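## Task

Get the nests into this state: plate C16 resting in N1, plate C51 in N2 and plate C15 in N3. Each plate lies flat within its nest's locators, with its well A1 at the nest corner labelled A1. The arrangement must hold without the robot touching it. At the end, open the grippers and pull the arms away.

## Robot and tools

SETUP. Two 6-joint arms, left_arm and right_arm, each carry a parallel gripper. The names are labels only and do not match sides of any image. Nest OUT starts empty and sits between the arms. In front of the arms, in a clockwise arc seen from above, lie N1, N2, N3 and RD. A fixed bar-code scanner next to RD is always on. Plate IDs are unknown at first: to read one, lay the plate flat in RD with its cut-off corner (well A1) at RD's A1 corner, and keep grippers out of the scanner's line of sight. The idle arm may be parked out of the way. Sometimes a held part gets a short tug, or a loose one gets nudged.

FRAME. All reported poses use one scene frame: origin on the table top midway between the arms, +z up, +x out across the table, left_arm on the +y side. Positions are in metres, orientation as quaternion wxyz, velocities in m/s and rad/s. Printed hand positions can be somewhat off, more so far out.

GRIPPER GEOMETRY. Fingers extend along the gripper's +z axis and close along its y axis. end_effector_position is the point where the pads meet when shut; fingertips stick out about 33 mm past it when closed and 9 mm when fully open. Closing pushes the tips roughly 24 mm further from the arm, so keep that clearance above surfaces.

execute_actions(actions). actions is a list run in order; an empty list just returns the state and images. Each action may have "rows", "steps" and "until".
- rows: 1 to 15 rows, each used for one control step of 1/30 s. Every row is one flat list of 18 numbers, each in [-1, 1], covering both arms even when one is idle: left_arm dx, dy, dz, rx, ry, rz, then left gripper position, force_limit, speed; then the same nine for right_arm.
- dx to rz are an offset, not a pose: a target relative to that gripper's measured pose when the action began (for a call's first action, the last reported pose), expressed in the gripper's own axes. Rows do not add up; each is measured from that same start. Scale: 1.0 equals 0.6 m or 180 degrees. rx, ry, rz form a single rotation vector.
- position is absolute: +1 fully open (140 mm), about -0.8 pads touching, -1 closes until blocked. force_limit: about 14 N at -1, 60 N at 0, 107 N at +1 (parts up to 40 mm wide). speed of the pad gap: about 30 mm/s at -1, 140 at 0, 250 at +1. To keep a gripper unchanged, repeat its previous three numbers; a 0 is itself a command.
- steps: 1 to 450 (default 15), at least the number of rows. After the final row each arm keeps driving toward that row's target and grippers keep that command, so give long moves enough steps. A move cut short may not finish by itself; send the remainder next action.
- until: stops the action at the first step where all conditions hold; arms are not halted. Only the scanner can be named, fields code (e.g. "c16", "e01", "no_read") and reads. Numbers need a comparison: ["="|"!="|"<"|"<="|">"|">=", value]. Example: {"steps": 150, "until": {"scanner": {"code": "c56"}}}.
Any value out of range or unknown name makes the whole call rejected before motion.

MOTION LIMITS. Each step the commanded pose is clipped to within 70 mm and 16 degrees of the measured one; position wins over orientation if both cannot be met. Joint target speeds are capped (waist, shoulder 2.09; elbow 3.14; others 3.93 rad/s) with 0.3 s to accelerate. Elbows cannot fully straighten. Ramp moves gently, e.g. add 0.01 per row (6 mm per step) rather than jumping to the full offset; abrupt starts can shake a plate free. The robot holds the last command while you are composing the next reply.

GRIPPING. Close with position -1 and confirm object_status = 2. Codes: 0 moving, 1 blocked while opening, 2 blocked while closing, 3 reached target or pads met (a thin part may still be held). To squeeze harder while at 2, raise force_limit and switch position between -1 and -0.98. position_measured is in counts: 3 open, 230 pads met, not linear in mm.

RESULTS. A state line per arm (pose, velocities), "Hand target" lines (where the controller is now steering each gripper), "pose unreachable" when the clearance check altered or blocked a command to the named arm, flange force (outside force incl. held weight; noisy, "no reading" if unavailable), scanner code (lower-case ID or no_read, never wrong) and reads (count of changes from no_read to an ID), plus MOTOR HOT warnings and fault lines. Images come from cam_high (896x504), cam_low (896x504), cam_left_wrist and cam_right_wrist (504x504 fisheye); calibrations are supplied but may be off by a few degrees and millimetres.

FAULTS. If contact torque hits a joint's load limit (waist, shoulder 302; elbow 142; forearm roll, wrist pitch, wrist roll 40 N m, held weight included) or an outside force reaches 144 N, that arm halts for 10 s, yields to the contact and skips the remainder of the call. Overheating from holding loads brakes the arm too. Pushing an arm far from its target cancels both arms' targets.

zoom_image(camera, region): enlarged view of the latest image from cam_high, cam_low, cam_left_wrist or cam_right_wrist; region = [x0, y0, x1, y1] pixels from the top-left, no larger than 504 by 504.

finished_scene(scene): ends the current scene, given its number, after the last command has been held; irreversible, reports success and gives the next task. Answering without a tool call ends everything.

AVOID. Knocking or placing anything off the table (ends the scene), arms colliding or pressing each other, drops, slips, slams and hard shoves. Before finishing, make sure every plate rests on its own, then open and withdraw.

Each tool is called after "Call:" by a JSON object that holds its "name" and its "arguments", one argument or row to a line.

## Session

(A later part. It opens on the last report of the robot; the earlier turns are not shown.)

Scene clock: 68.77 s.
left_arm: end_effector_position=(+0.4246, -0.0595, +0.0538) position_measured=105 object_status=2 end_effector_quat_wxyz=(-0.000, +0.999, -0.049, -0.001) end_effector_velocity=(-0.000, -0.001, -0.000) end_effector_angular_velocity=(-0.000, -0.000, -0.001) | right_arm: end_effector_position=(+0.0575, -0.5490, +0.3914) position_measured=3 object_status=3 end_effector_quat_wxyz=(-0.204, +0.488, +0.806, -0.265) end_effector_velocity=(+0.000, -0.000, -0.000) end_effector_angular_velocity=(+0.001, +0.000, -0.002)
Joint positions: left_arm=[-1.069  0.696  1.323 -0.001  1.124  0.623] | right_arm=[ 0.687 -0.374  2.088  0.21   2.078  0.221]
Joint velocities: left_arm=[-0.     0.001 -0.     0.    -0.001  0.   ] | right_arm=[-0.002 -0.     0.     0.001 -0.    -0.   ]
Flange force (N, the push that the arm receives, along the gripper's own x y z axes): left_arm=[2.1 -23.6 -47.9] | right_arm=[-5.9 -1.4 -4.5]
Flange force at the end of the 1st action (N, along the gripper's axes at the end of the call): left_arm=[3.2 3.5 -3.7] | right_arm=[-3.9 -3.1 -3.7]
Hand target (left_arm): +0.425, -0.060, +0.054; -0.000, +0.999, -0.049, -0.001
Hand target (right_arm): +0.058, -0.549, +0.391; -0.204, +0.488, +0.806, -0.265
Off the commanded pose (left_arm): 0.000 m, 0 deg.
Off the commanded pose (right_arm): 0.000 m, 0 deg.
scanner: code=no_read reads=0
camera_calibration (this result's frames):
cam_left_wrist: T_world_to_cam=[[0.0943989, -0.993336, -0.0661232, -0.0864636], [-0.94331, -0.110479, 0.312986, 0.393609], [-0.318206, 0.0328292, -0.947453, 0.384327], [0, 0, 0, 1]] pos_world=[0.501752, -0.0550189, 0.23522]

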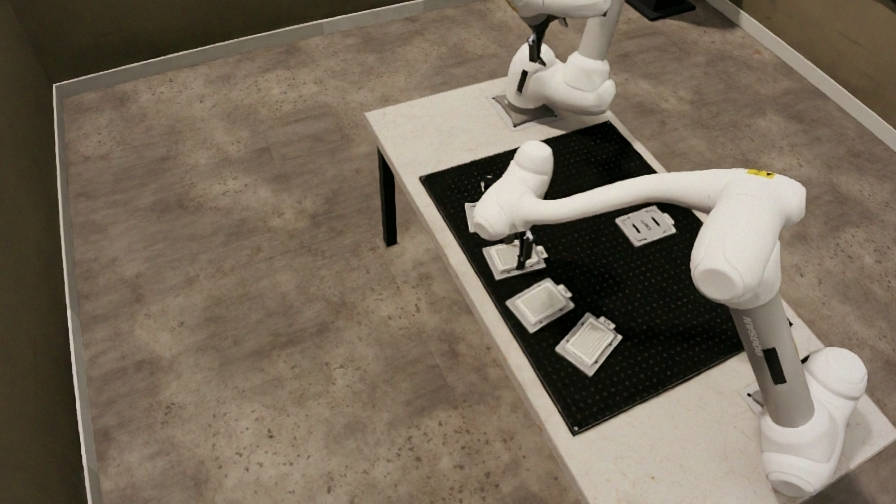

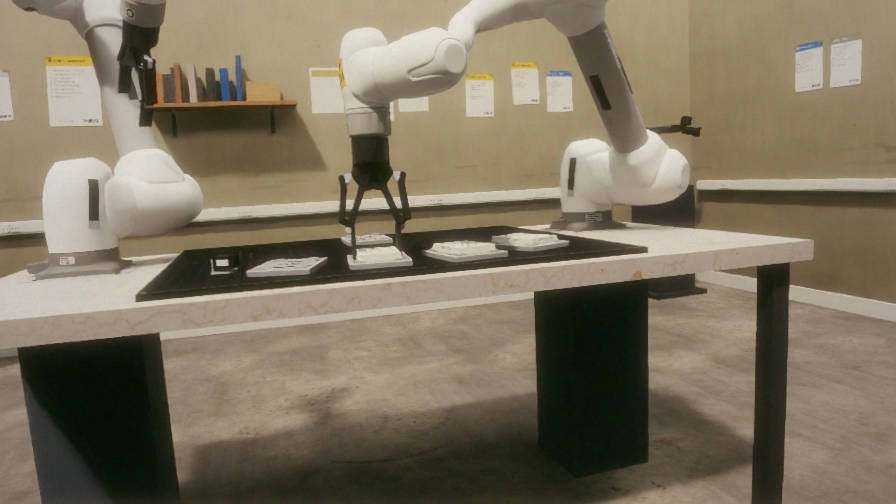

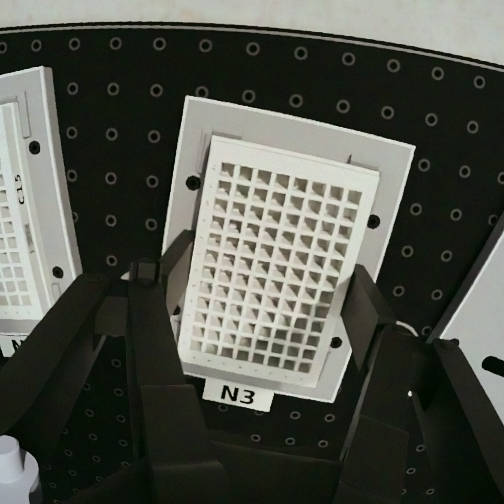

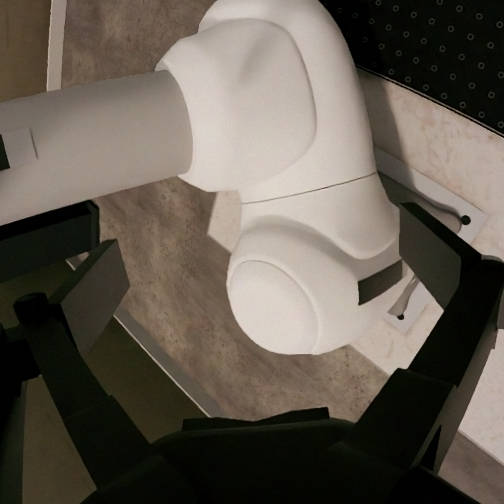

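Call:
{"name": "execute_actions", "arguments": {
  "actions": [
    {"rows":[[0,-0.002,-0.004,0,0,0,-0.98,0,-0.5,0,0,0,0,0,0,1,0,0]],"steps":15}
  ]
}}

Scene clock: 70.90 s.
left_arm: end_effector_position=(+0.4247, -0.0584, +0.0562) position_measured=106 object_status=2 end_effector_quat_wxyz=(-0.000, +0.999, -0.049, -0.001) end_effector_velocity=(+0.000, +0.000, +0.001) end_effector_angular_velocity=(-0.000, -0.000, +0.001) | right_arm: end_effector_position=(+0.0575, -0.5490, +0.3914) position_measured=3 object_status=3 end_effector_quat_wxyz=(-0.204, +0.488, +0.806, -0.265) end_effector_velocity=(-0.000, +0.000, +0.000) end_effector_angular_velocity=(-0.000, +0.001, +0.001)
Joint positions: left_arm=[-1.068  0.693  1.324 -0.001  1.126  0.624] | right_arm=[ 0.687 -0.374  2.088  0.21   2.078  0.221]
Joint velocities: left_arm=[ 0.    -0.    -0.001 -0.     0.001 -0.   ] | right_arm=[ 0.001  0.    -0.     0.001  0.001  0.001]
Flange force (N, the push that the arm receives, along the gripper's own x y z axes): left_arm=[5.7 7.7 -1.1] | right_arm=[-2.6 -1.6 -4.6]
Hand target (left_arm): +0.425, -0.058, +0.056; -0.000, +0.999, -0.049, -0.001
Hand target (right_arm): +0.058, -0.549, +0.391; -0.204, +0.488, +0.806, -0.265
Off the commanded pose (left_arm): 0.000 m, 0 deg.
Off the commanded pose (right_arm): 0.000 m, 0 deg.
scanner: code=no_read reads=0
camera_calibration (this result's frames):
cam_left_wrist: T_world_to_cam=[[0.0943527, -0.993343, -0.0660777, -0.0851686], [-0.943323, -0.11042, 0.312969, 0.393089], [-0.318182, 0.0328031, -0.947462, 0.386557], [0, 0, 0, 1]] pos_world=[0.501841, -0.053877, 0.237596]
cam_right_wrist: T_world_to_cam=[[0.722637, 0.272303, -0.635332, 0.361056], [0.55979, -0.769745, 0.306803, -0.573121], [-0.4055, -0.57736, -0.708679, 0.165987], [0, 0, 0, 1]] pos_world=[0.127223, -0.443639, 0.522857]

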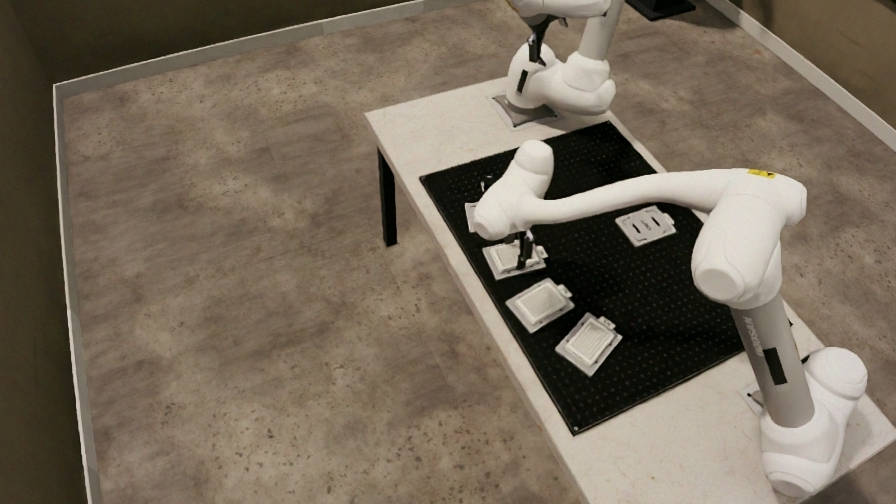

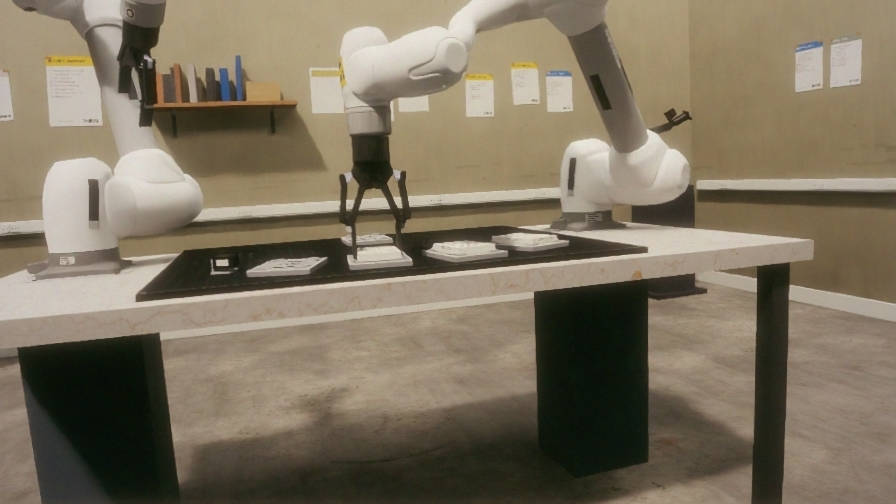

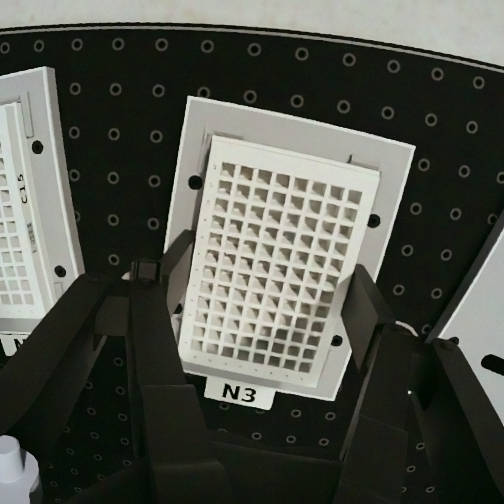

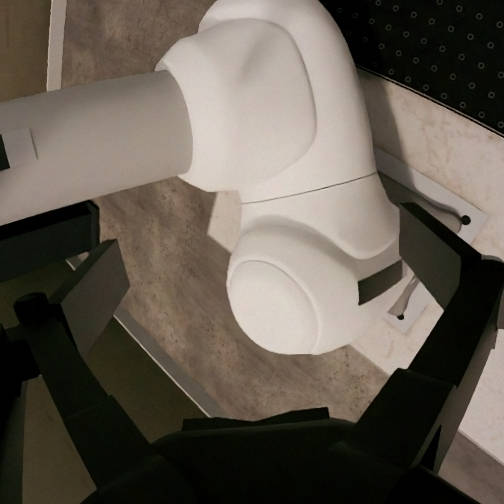

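Call:
{"name": "execute_actions", "arguments": {
  "actions": [
    {"rows":[[0,0,-0.005,0,0,0,-0.98,0,-0.5,0,0,0,0,0,0,1,0,0],[0,0,-0.012,0,0,0,-0.98,0,-0.5,0,0,0,0,0,0,1,0,0],[0,0,-0.02,0,0,0,-0.98,0,-0.5,0,0,0,0,0,0,1,0,0]],"steps":14}
  ]
}}

Scene clock: 78.60 s.
left_arm: end_effector_position=(+0.4248, -0.0584, +0.0682) position_measured=106 object_status=2 end_effector_quat_wxyz=(-0.000, +0.999, -0.049, -0.001) end_effector_velocity=(+0.000, -0.000, +0.000) end_effector_angular_velocity=(-0.000, -0.000, -0.000) | right_arm: end_effector_position=(+0.0575, -0.5490, +0.3914) position_measured=3 object_status=3 end_effector_quat_wxyz=(-0.204, +0.488, +0.806, -0.265) end_effector_velocity=(+0.001, +0.000, -0.000) end_effector_angular_velocity=(-0.000, +0.001, -0.001)
Joint positions: left_arm=[-1.068  0.684  1.315 -0.001  1.143  0.624] | right_arm=[ 0.687 -0.374  2.088  0.21   2.078  0.221]
Joint velocities: left_arm=[-0.    -0.    -0.001  0.     0.     0.   ] | right_arm=[-0.001  0.002 -0.     0.    -0.001 -0.   ]
Flange force (N, the push that the arm receives, along the gripper's own x y z axes): left_arm=[7.5 8.0 -2.1] | right_arm=[-1.9 -1.8 -4.7]
Hand target (left_arm): +0.425, -0.058, +0.068; -0.000, +0.999, -0.049, -0.001
Hand target (right_arm): +0.058, -0.549, +0.391; -0.204, +0.488, +0.806, -0.265
Off the commanded pose (left_arm): 0.000 m, 0 deg.
Off the commanded pose (right_arm): 0.000 m, 0 deg.
scanner: code=no_read reads=0
camera_calibration (this result's frames):
cam_left_wrist: T_world_to_cam=[[0.0943835, -0.993339, -0.066099, -0.0843545], [-0.943313, -0.110457, 0.312985, 0.389367], [-0.318201, 0.0328114, -0.947455, 0.397924], [0, 0, 0, 1]] pos_world=[0.501876, -0.0538408, 0.249573]
cam_right_wrist: T_world_to_cam=[[0.722637, 0.272303, -0.635332, 0.361056], [0.55979, -0.769745, 0.306803, -0.573121], [-0.405501, -0.577359, -0.708679, 0.165987], [0, 0, 0, 1]] pos_world=[0.127223, -0.443639, 0.522857]

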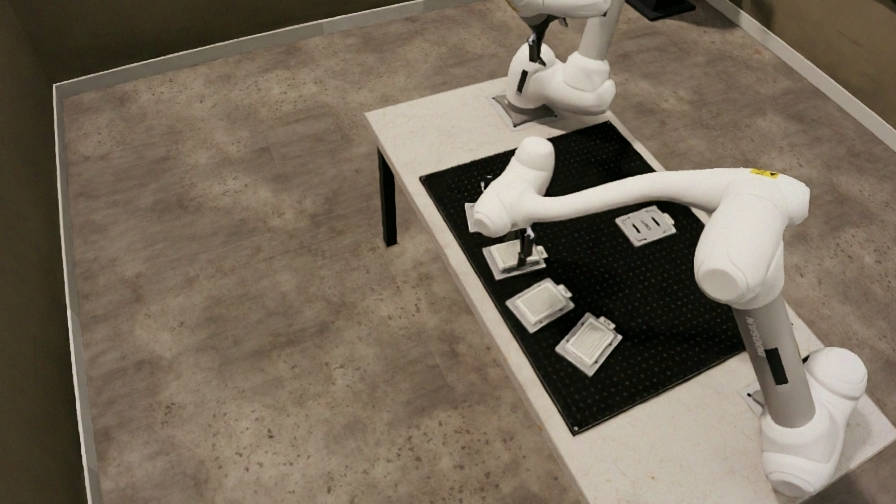

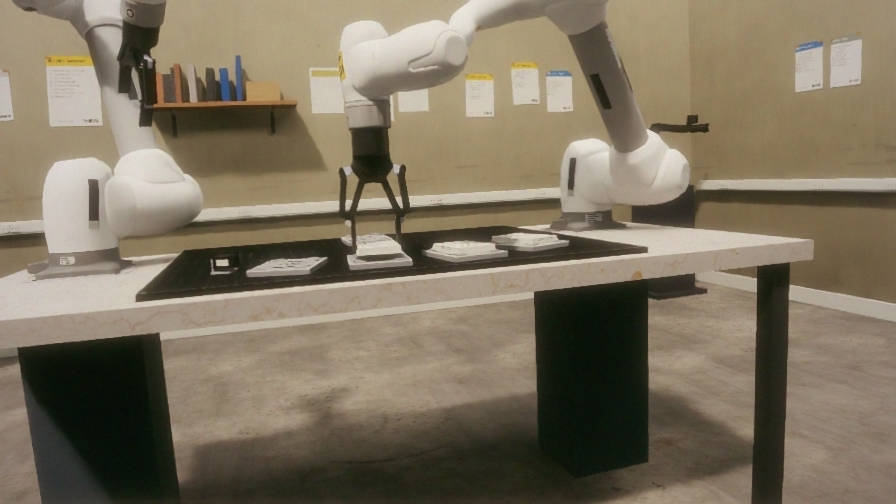

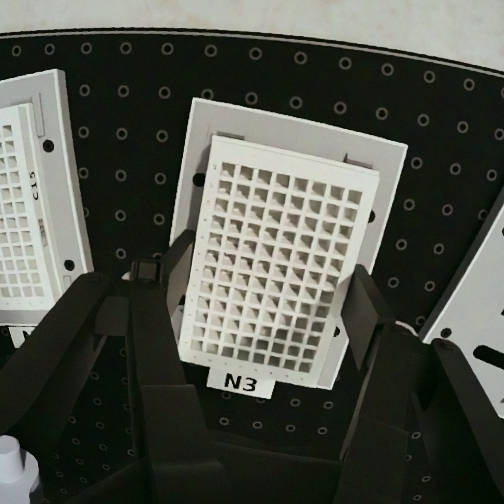

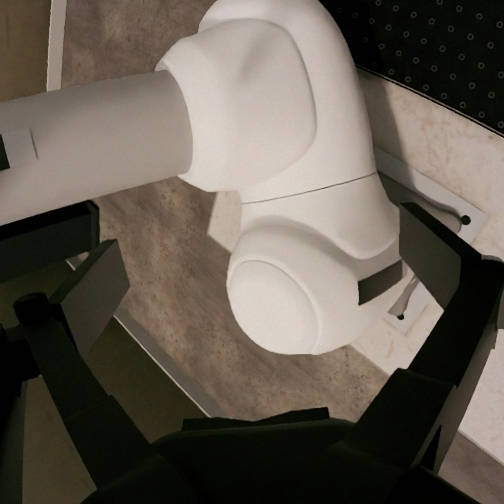

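Call:
{"name": "execute_actions", "arguments": {
  "actions": [
    {"rows":[[0,0,-0.01,0,0,0,-0.98,0,-0.5,0,0,0,0,0,0,1,0,0],[-0.01,0,-0.025,0,0,0,-0.98,0,-0.5,0,0,0,0,0,0,1,0,0],[-0.03,-0.01,-0.04,0,0,0,-0.98,0,-0.5,0,0,0,0,0,0,1,0,0],[-0.06,-0.03,-0.05,0,0,0,-0.98,0,-0.5,0,0,0,0,0,0,1,0,0],[-0.1,-0.06,-0.05,0,0,0,-0.98,0,-0.5,0,0,0,0,0,0,1,0,0],[-0.14,-0.09,-0.05,0,0,0,-0.98,0,-0.5,0,0,0,0,0,0,1,0,0],[-0.18,-0.12,-0.05,0,0,0,-0.98,0,-0.5,0,0,0,0,0,0,1,0,0],[-0.22,-0.15,-0.05,0,0,0,-0.98,0,-0.5,0,0,0,0,0,0,1,0,0],[-0.26,-0.18,-0.05,0,0,0,-0.98,0,-0.5,0,0,0,0,0,0,1,0,0],[-0.3,-0.21,-0.05,0,0,0,-0.98,0,-0.5,0,0,0,0,0,0,1,0,0],[-0.34,-0.24,-0.05,0,0,0,-0.98,0,-0.5,0,0,0,0,0,0,1,0,0],[-0.38,-0.27,-0.05,0,0,0,-0.98,0,-0.5,0,0,0,0,0,0,1,0,0],[-0.42,-0.3,-0.05,0,0,0,-0.98,0,-0.5,0,0,0,0,0,0,1,0,0],[-0.445,-0.325,-0.05,0,0,0,-0.98,0,-0.5,0,0,0,0,0,0,1,0,0],[-0.46,-0.337,-0.05,0,0,0,-0.98,0,-0.5,0,0,0,0,0,0,1,0,0]],"steps":35},
    {"rows":[[0,0,0.015,0,0,0,-0.98,0,-0.5,0,0,0,0,0,0,1,0,0],[0,0,0.035,0,0,0,-0.98,0,-0.5,0,0,0,0,0,0,1,0,0],[0,0,0.055,0,0,0,-0.98,0,-0.5,0,0,0,0,0,0,1,0,0],[0,0,0.07,0,0,0,-0.98,0,-0.5,0,0,0,0,0,0,1,0,0],[0,0,0.078,0,0,0,-0.98,0,-0.5,0,0,0,0,0,0,1,0,0]],"steps":20}
  ]
}}

Call:
{"name": "zoom_image", "arguments": {
  "camera": "cam_low",
  "region": [380, 180, 540, 280]
}}

Scene clock: 88.63 s.
left_arm: end_effector_position=(+0.1697, +0.1694, +0.0515) position_measured=106 object_status=2 end_effector_quat_wxyz=(-0.000, +0.999, -0.049, -0.001) end_effector_velocity=(-0.000, +0.000, -0.000) end_effector_angular_velocity=(+0.000, +0.000, +0.000) | right_arm: end_effector_position=(+0.0575, -0.5490, +0.3914) position_measured=3 object_status=3 end_effector_quat_wxyz=(-0.204, +0.488, +0.806, -0.265) end_effector_velocity=(+0.000, +0.000, +0.000) end_effector_angular_velocity=(+0.002, -0.001, +0.000)
Joint positions: left_arm=[-1.252  0.258  2.032 -0.001  0.853  0.441] | right_arm=[ 0.687 -0.374  2.088  0.21   2.078  0.221]
Joint velocities: left_arm=[-0.  0.  0. -0.  0. -0.] | right_arm=[-0.    -0.001 -0.     0.001 -0.001 -0.001]
Flange force (N, the push that the arm receives, along the gripper's own x y z axes): left_arm=[5.8 5.8 -2.5] | right_arm=[-4.0 -2.5 -5.7]
Flange force at the end of the 1st action (N, along the gripper's axes at the end of the call): left_arm=[-3.5 10.8 -4.6] | right_arm=[-2.1 -2.5 -4.3]
Hand target (left_arm): +0.170, +0.169, +0.052; -0.000, +0.999, -0.049, -0.001
Hand target (right_arm): +0.058, -0.549, +0.391; -0.204, +0.488, +0.806, -0.265
Off the commanded pose (left_arm): 0.000 m, 0 deg.
Off the commanded pose (right_arm): 0.000 m, 0 deg.
scanner: code=no_read reads=0
camera_calibration (this result's frames):
cam_left_wrist: T_world_to_cam=[[0.0945968, -0.993315, -0.0661523, 0.164794], [-0.943275, -0.110678, 0.313021, 0.17916], [-0.31825, 0.0327891, -0.94744, 0.293541], [0, 0, 0, 1]] pos_world=[0.246828, 0.173896, 0.232933]
cam_right_wrist: T_world_to_cam=[[0.722637, 0.272302, -0.635332, 0.361056], [0.55979, -0.769745, 0.306803, -0.573121], [-0.405501, -0.57736, -0.708679, 0.165987], [0, 0, 0, 1]] pos_world=[0.127223, -0.443639, 0.522857]

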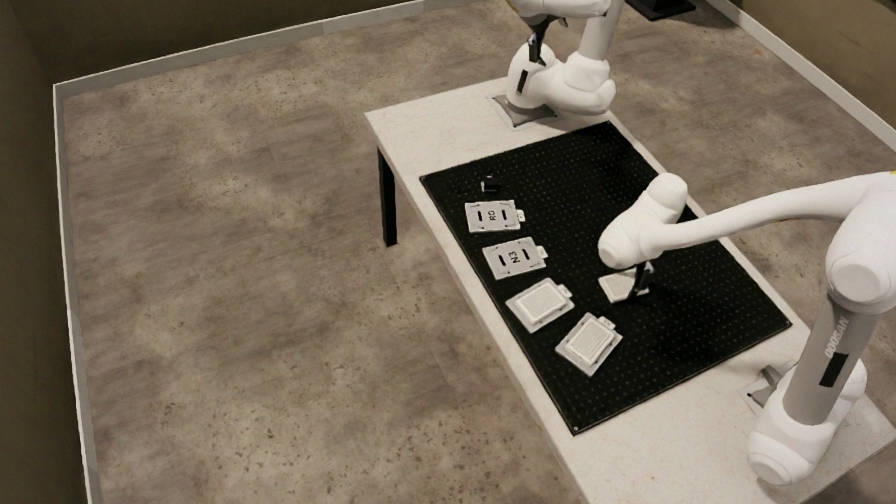

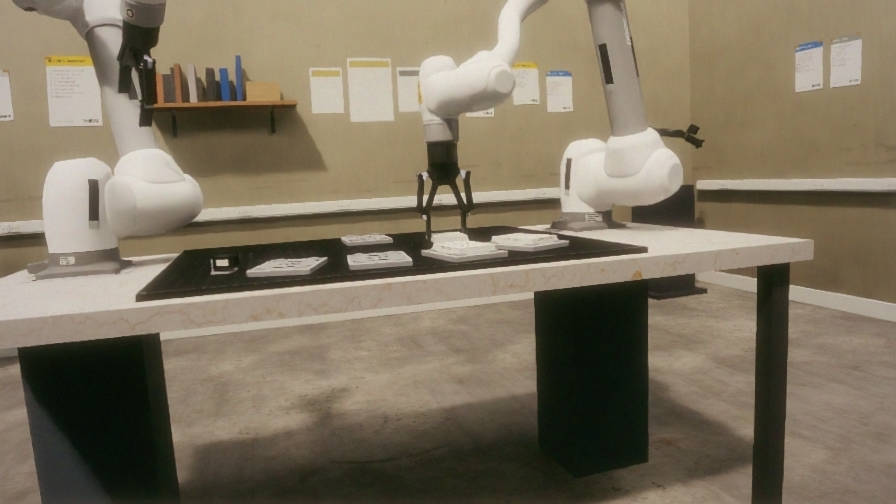

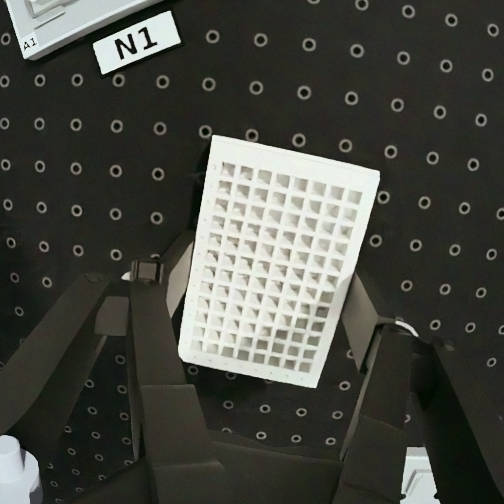

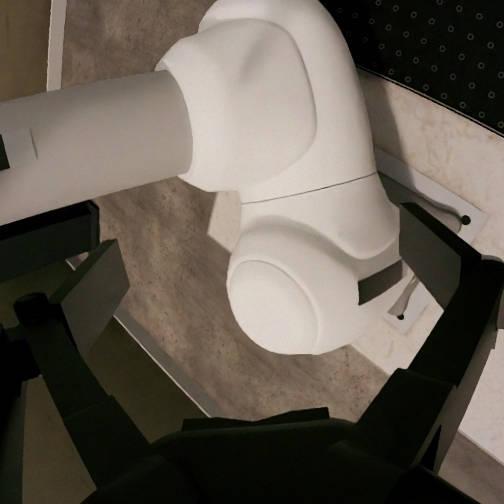

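Region (380, 180, 540, 280) of cam_low's 896x504 image, scaled by 3.150, with more detail than that image has; it fills the top 315 rows of this view, and the rest is white.

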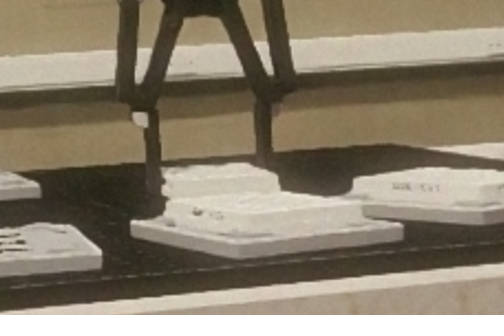

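Step down in small increments and watch the force.

Call:
{"name": "execute_actions", "arguments": {
  "actions": [
    {"rows":[[0,0,0.004,0,0,0,-0.98,0,-0.5,0,0,0,0,0,0,1,0,0]],"steps":10},
    {"rows":[[0,0,0.003,0,0,0,-0.98,0,-0.5,0,0,0,0,0,0,1,0,0]],"steps":10},
    {"rows":[[0,0,0.002,0,0,0,-0.98,0,-0.5,0,0,0,0,0,0,1,0,0]],"steps":10}
  ]
}}

Scene clock: 92.60 s.
left_arm: end_effector_position=(+0.1697, +0.1694, +0.0462) position_measured=106 object_status=2 end_effector_quat_wxyz=(-0.000, +0.999, -0.049, -0.001) end_effector_velocity=(+0.000, -0.001, +0.000) end_effector_angular_velocity=(-0.001, -0.000, +0.000) | right_arm: end_effector_position=(+0.0575, -0.5490, +0.3914) position_measured=3 object_status=3 end_effector_quat_wxyz=(-0.204, +0.488, +0.806, -0.265) end_effector_velocity=(-0.000, -0.000, -0.000) end_effector_angular_velocity=(+0.000, +0.000, +0.002)
Joint positions: left_arm=[-1.252  0.264  2.036 -0.001  0.842  0.441] | right_arm=[ 0.687 -0.374  2.088  0.21   2.078  0.221]
Joint velocities: left_arm=[ 0.     0.    -0.001  0.     0.    -0.   ] | right_arm=[ 0.001 -0.     0.    -0.     0.    -0.001]
Flange force (N, the push that the arm receives, along the gripper's own x y z axes): left_arm=[2.4 2.4 -3.3] | right_arm=[-5.2 -2.0 -4.9]
Flange force at the end of the 1st action (N, along the gripper's axes at the end of the call): left_arm=[1.2 6.1 -3.6] | right_arm=[-3.3 -2.1 -5.2]
Flange force at the end of the 2nd action (N, along the gripper's axes at the end of the call): left_arm=[4.1 6.9 0.4] | right_arm=[-1.9 -3.1 -4.4]
Hand target (left_arm): +0.170, +0.169, +0.046; -0.000, +0.999, -0.049, -0.001
Hand target (right_arm): +0.058, -0.549, +0.391; -0.204, +0.488, +0.806, -0.265
Off the commanded pose (left_arm): 0.000 m, 0 deg.
Off the commanded pose (right_arm): 0.000 m, 0 deg.
scanner: code=no_read reads=0
camera_calibration (this result's frames):
cam_left_wrist: T_world_to_cam=[[0.0946096, -0.993315, -0.0661406, 0.164433], [-0.94327, -0.110687, 0.313034, 0.180861], [-0.318262, 0.0327724, -0.947436, 0.288452], [0, 0, 0, 1]] pos_world=[0.246847, 0.173899, 0.227549]

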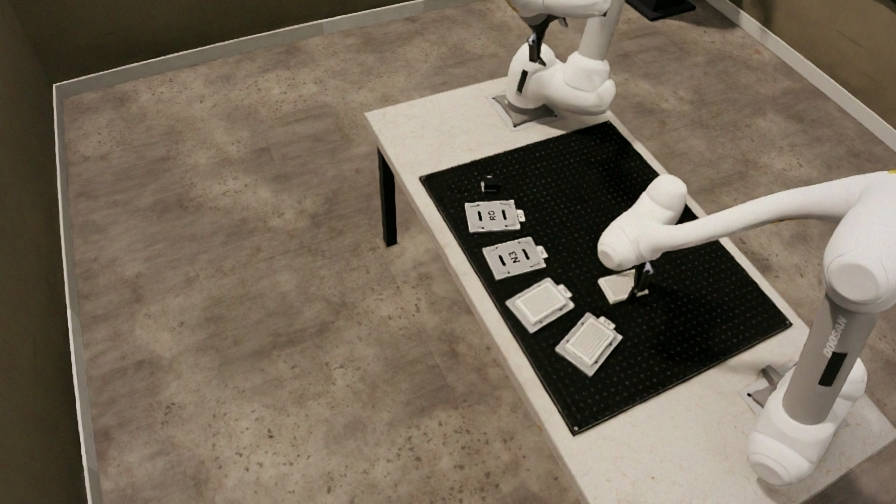

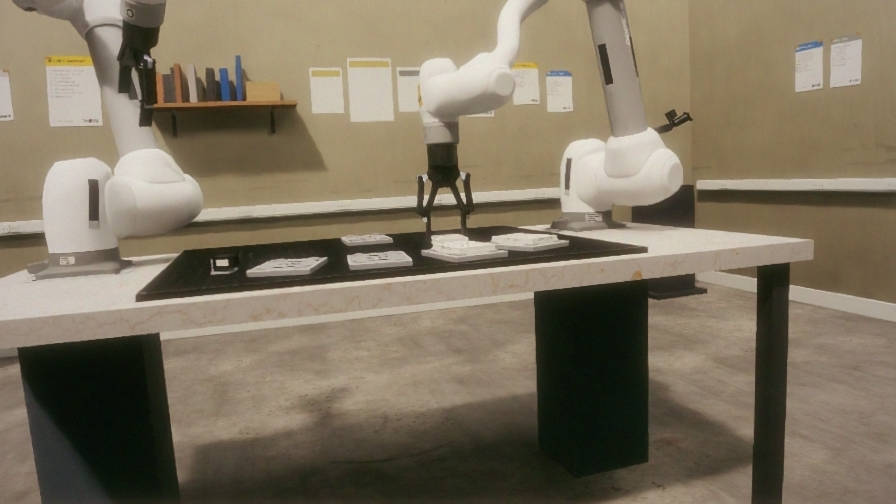

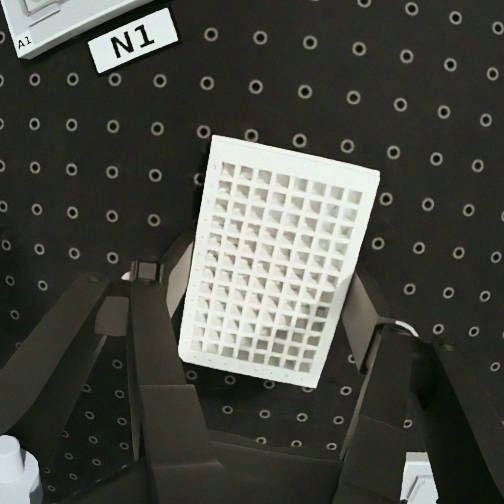

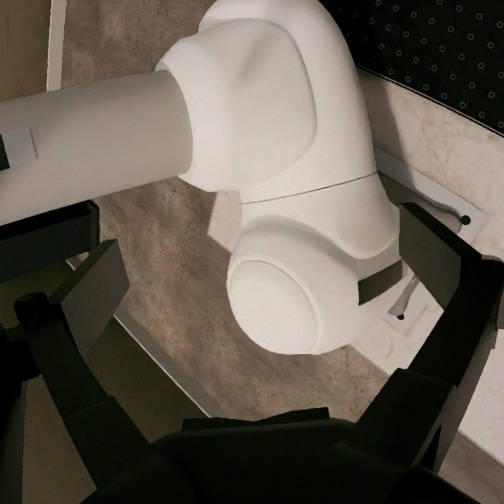

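Call:
{"name": "execute_actions", "arguments": {
  "actions": [
    {"rows":[[0,0,0.002,0,0,0,-0.98,0,-0.5,0,0,0,0,0,0,1,0,0]],"steps":10},
    {"rows":[[0,0,0.002,0,0,0,-0.98,0,-0.5,0,0,0,0,0,0,1,0,0]],"steps":10},
    {"rows":[[0,0,0.002,0,0,0,-0.98,0,-0.5,0,0,0,0,0,0,1,0,0]],"steps":10}
  ]
}}

Scene clock: 95.53 s.
left_arm: end_effector_position=(+0.1697, +0.1694, +0.0426) position_measured=106 object_status=2 end_effector_quat_wxyz=(-0.000, +0.999, -0.049, -0.001) end_effector_velocity=(+0.000, -0.001, +0.001) end_effector_angular_velocity=(-0.002, -0.001, -0.000) | right_arm: end_effector_position=(+0.0575, -0.5490, +0.3914) position_measured=3 object_status=3 end_effector_quat_wxyz=(-0.204, +0.488, +0.806, -0.265) end_effector_velocity=(-0.001, +0.000, -0.000) end_effector_angular_velocity=(+0.003, -0.000, +0.000)
Joint positions: left_arm=[-1.252  0.268  2.038 -0.001  0.836  0.441] | right_arm=[ 0.687 -0.374  2.088  0.21   2.078  0.221]
Joint velocities: left_arm=[-0.    -0.001 -0.001  0.    -0.    -0.   ] | right_arm=[ 0.001 -0.001  0.     0.002 -0.001 -0.   ]
Flange force (N, the push that the arm receives, along the gripper's own x y z axes): left_arm=[2.2 3.5 -2.9] | right_arm=[-4.2 -2.9 -4.4]
Flange force at the end of the 1st action (N, along the gripper's axes at the end of the call): left_arm=[6.0 8.7 1.5] | right_arm=[-2.4 -2.4 -4.2]
Flange force at the end of the 2nd action (N, along the gripper's axes at the end of the call): left_arm=[-0.7 4.8 -2.3] | right_arm=[-5.6 0.2 -6.0]
Hand target (left_arm): +0.170, +0.169, +0.043; -0.000, +0.999, -0.049, -0.001
Hand target (right_arm): +0.058, -0.549, +0.391; -0.204, +0.488, +0.806, -0.265
Off the commanded pose (left_arm): 0.000 m, 0 deg.
Off the commanded pose (right_arm): 0.000 m, 0 deg.
scanner: code=no_read reads=0
camera_calibration (this result's frames):
cam_left_wrist: T_world_to_cam=[[0.094617, -0.993314, -0.0661373, 0.16419], [-0.943272, -0.110692, 0.313027, 0.181989], [-0.318255, 0.0327678, -0.947439, 0.285053], [0, 0, 0, 1]] pos_world=[0.246849, 0.173897, 0.223962]
cam_right_wrist: T_world_to_cam=[[0.722637, 0.272303, -0.635332, 0.361056], [0.55979, -0.769745, 0.306803, -0.573121], [-0.4055, -0.577359, -0.708679, 0.165987], [0, 0, 0, 1]] pos_world=[0.127223, -0.443639, 0.522857]

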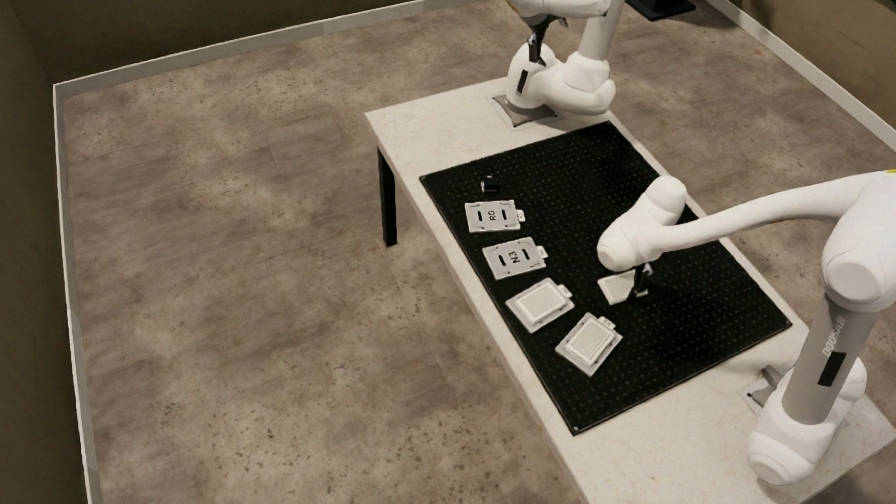

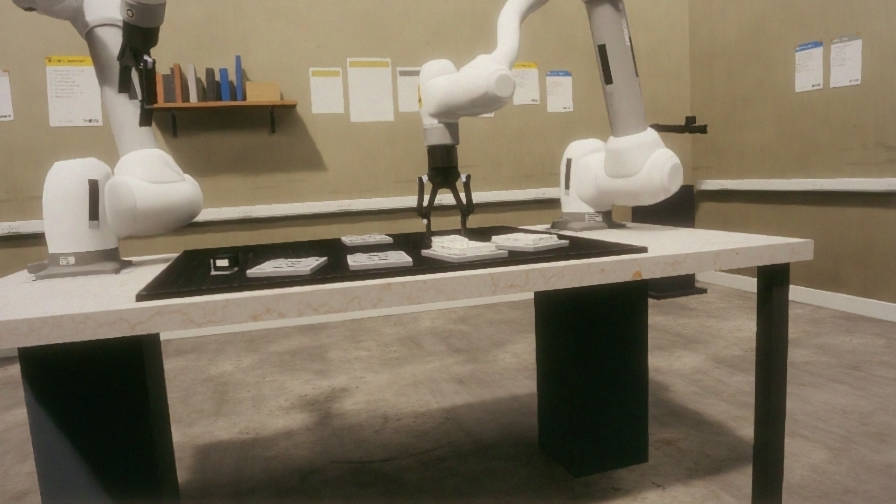

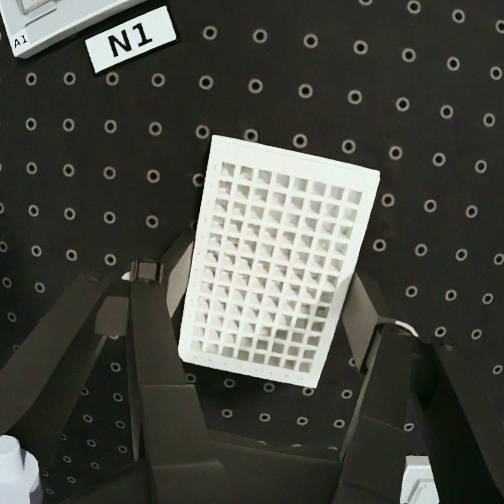

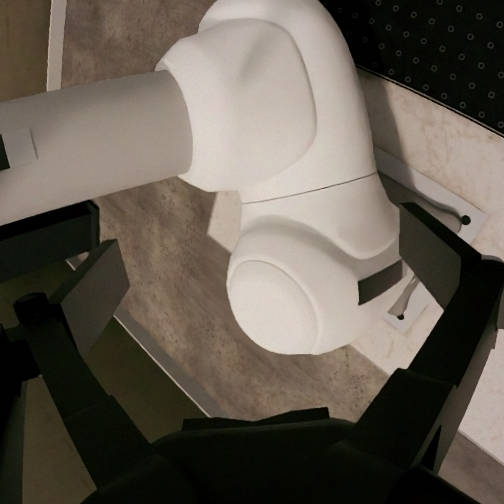

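Call:
{"name": "execute_actions", "arguments": {
  "actions": [
    {"rows":[[0,0,0.002,0,0,0,-0.98,0,-0.5,0,0,0,0,0,0,1,0,0]],"steps":10},
    {"rows":[[0,0,0.002,0,0,0,-0.98,0,-0.5,0,0,0,0,0,0,1,0,0]],"steps":10}
  ]
}}

Scene clock: 98.87 s.
left_arm: end_effector_position=(+0.1698, +0.1693, +0.0404) position_measured=106 object_status=2 end_effector_quat_wxyz=(+0.000, +0.999, -0.049, -0.001) end_effector_velocity=(+0.000, -0.001, +0.000) end_effector_angular_velocity=(-0.002, -0.001, -0.000) | right_arm: end_effector_position=(+0.0575, -0.5490, +0.3914) position_measured=3 object_status=3 end_effector_quat_wxyz=(-0.204, +0.488, +0.806, -0.265) end_effector_velocity=(+0.000, +0.000, -0.000) end_effector_angular_velocity=(+0.000, +0.001, -0.001)
Joint positions: left_arm=[-1.252  0.271  2.04  -0.001  0.831  0.441] | right_arm=[ 0.687 -0.374  2.088  0.21   2.078  0.221]
Joint velocities: left_arm=[ 0.    -0.001 -0.     0.    -0.002  0.   ] | right_arm=[-0.001  0.001  0.     0.    -0.    -0.001]
Flange force (N, the push that the arm receives, along the gripper's own x y z axes): left_arm=[0.4 -10.6 -83.9] | right_arm=[-3.0 -2.0 -4.8]
Flange force at the end of the 1st action (N, along the gripper's axes at the end of the call): left_arm=[-0.1 0.3 -22.5] | right_arm=[-3.1 0.6 -5.4]
Hand target (left_arm): +0.170, +0.169, +0.040; -0.000, +0.999, -0.049, -0.001
Hand target (right_arm): +0.058, -0.549, +0.391; -0.204, +0.488, +0.806, -0.265
Off the commanded pose (left_arm): 0.000 m, 0 deg.
Off the commanded pose (right_arm): 0.000 m, 0 deg.
scanner: code=no_read reads=0
camera_calibration (this result's frames):
cam_left_wrist: T_world_to_cam=[[0.0946285, -0.993333, -0.0658423, 0.163932], [-0.943304, -0.110607, 0.312958, 0.18268], [-0.318154, 0.0324946, -0.947482, 0.283063], [0, 0, 0, 1]] pos_world=[0.246868, 0.173847, 0.22182]
cam_right_wrist: T_world_to_cam=[[0.722637, 0.272303, -0.635332, 0.361056], [0.55979, -0.769745, 0.306803, -0.573121], [-0.4055, -0.577359, -0.708679, 0.165987], [0, 0, 0, 1]] pos_world=[0.127223, -0.443639, 0.522857]

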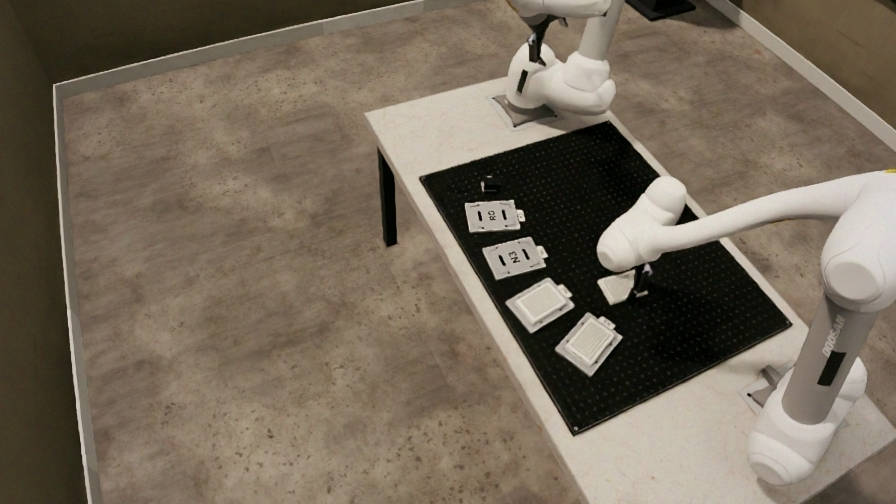

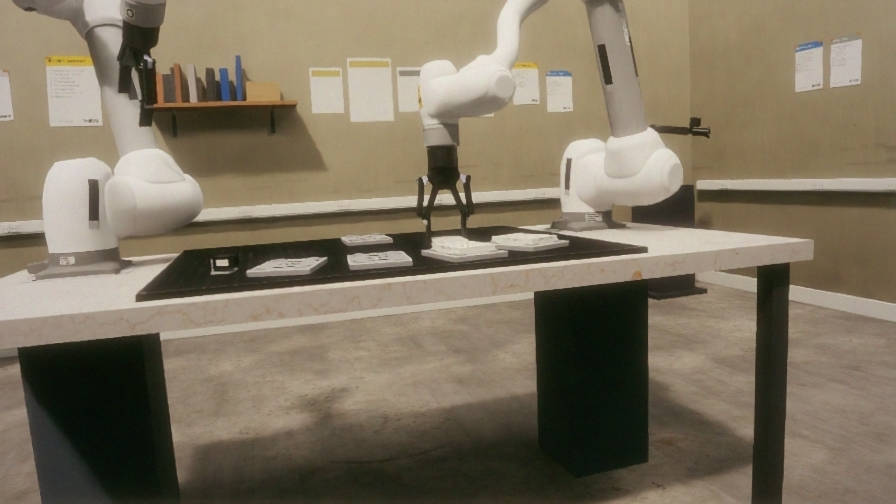

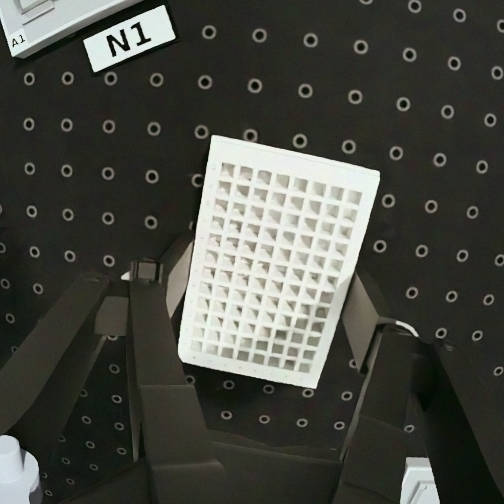

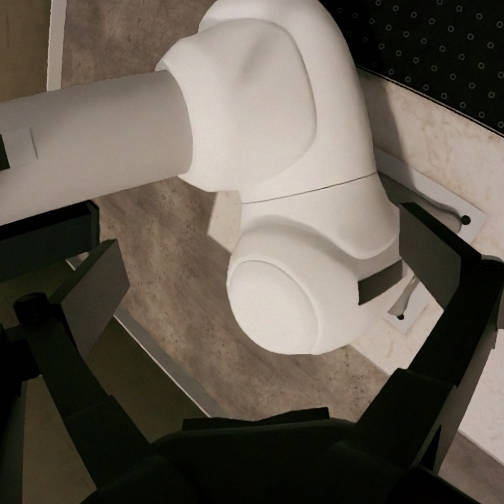

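Call:
{"name": "execute_actions", "arguments": {
  "actions": [
    {"rows":[[0,0,-0.0025,0,0,0,-0.98,0,-0.5,0,0,0,0,0,0,1,0,0]],"steps":8},
    {"rows":[[0,0,0,0,0,0,0.45,0,0,0,0,0,0,0,0,1,0,0]],"steps":8},
    {"rows":[[0,0,-0.082,0,0,0,0.45,0,0,0,0,0,0,0,0,1,0,0]],"steps":15},
    {"rows":[[0.448,0.041,0,0,0,-0.089,0.55,0,0,0,0,0,0,0,0,1,0,0]],"steps":32}
  ]
}}

Scene clock: 105.57 s.
left_arm: end_effector_position=(+0.4349, +0.1191, +0.0904) position_measured=59 object_status=3 end_effector_quat_wxyz=(-0.000, +0.996, +0.091, -0.001) end_effector_velocity=(-0.000, +0.000, -0.000) end_effector_angular_velocity=(-0.000, +0.000, +0.000) | right_arm: end_effector_position=(+0.0575, -0.5490, +0.3914) position_measured=3 object_status=3 end_effector_quat_wxyz=(-0.204, +0.488, +0.806, -0.265) end_effector_velocity=(+0.000, +0.000, -0.000) end_effector_angular_velocity=(-0.002, +0.002, +0.001)
Joint positions: left_arm=[-0.939  0.469  1.631 -0.001  1.042  0.473] | right_arm=[ 0.687 -0.374  2.088  0.21   2.078  0.221]
Joint velocities: left_arm=[ 0.    -0.     0.001 -0.    -0.     0.   ] | right_arm=[ 0.001  0.002 -0.    -0.     0.001  0.   ]
Flange force (N, the push that the arm receives, along the gripper's own x y z axes): left_arm=[5.4 12.2 -1.7] | right_arm=[-3.5 -2.6 -5.4]
Flange force at the end of the 1st action (N, along the gripper's axes at the end of the call): left_arm=[0.5 8.2 -16.8] | right_arm=[-4.6 -2.1 -5.0]
Flange force at the end of the 2nd action (N, along the gripper's axes at the end of the call): left_arm=[0.2 4.3 -4.6] | right_arm=[-2.2 -2.9 -4.1]
Flange force at the end of the 3rd action (N, along the gripper's axes at the end of the call): left_arm=[-2.3 5.3 -4.0] | right_arm=[-3.9 -1.9 -4.9]
Hand target (left_arm): +0.435, +0.119, +0.090; -0.000, +0.996, +0.091, -0.001
Hand target (right_arm): +0.058, -0.549, +0.391; -0.204, +0.488, +0.806, -0.265
Off the commanded pose (left_arm): 0.000 m, 0 deg.
Off the commanded pose (right_arm): 0.000 m, 0 deg.
scanner: code=no_read reads=0
camera_calibration (this result's frames):
cam_left_wrist: T_world_to_cam=[[0.364996, -0.928619, -0.0666747, -0.0329251], [-0.876111, -0.36682, 0.312846, 0.412922], [-0.314973, -0.0557731, -0.947461, 0.425562], [0, 0, 0, 1]] pos_world=[0.507824, 0.144628, 0.271827]
cam_right_wrist: T_world_to_cam=[[0.722637, 0.272303, -0.635332, 0.361056], [0.55979, -0.769745, 0.306803, -0.573121], [-0.4055, -0.57736, -0.708679, 0.165987], [0, 0, 0, 1]] pos_world=[0.127223, -0.443639, 0.522857]

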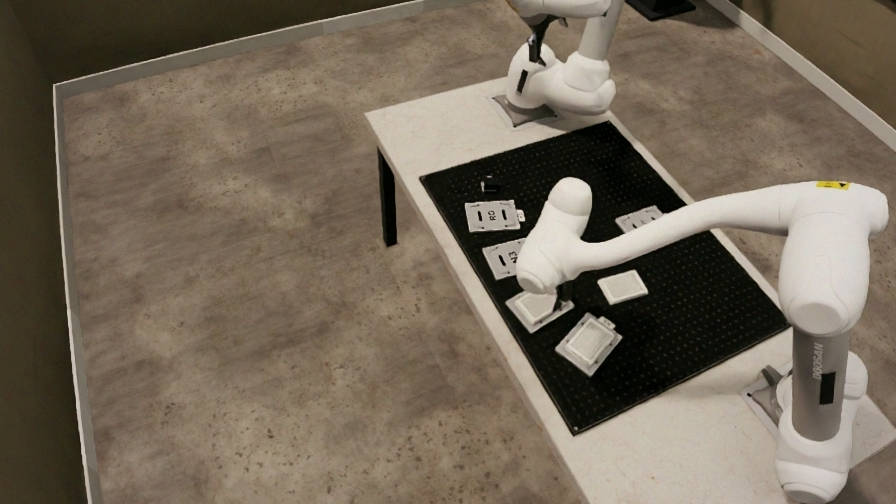

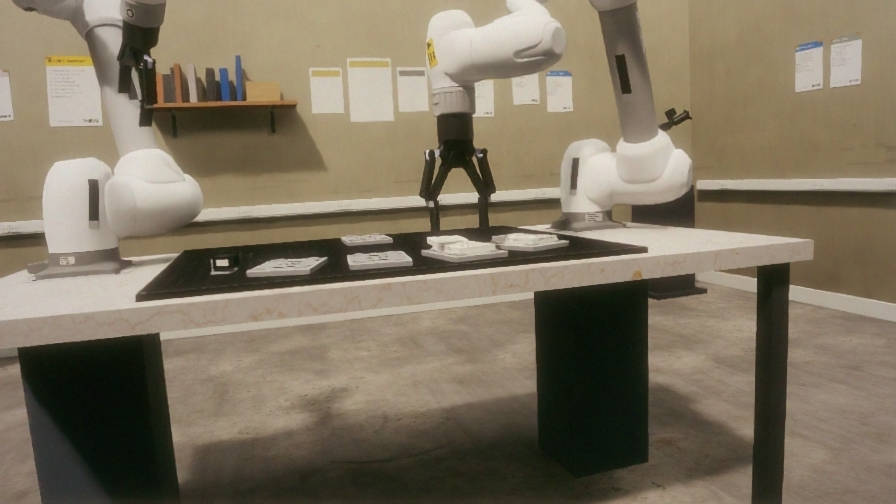

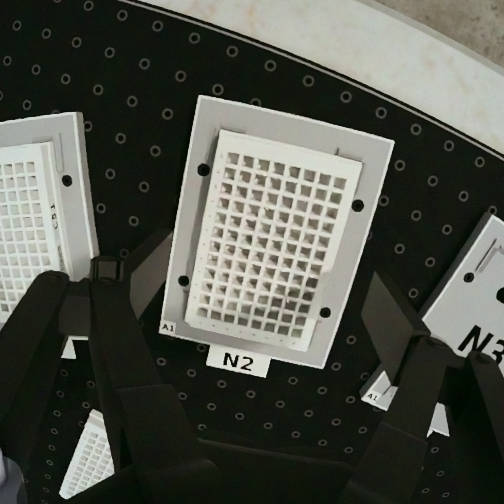

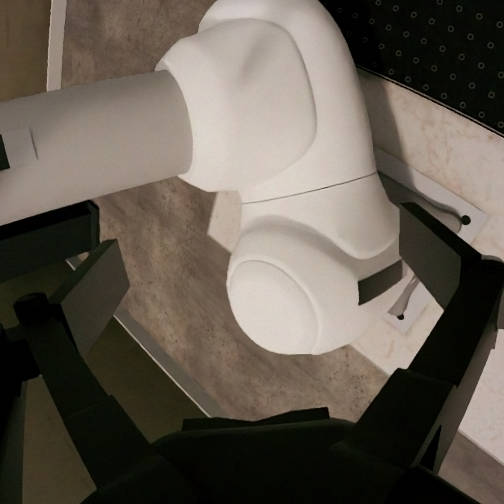

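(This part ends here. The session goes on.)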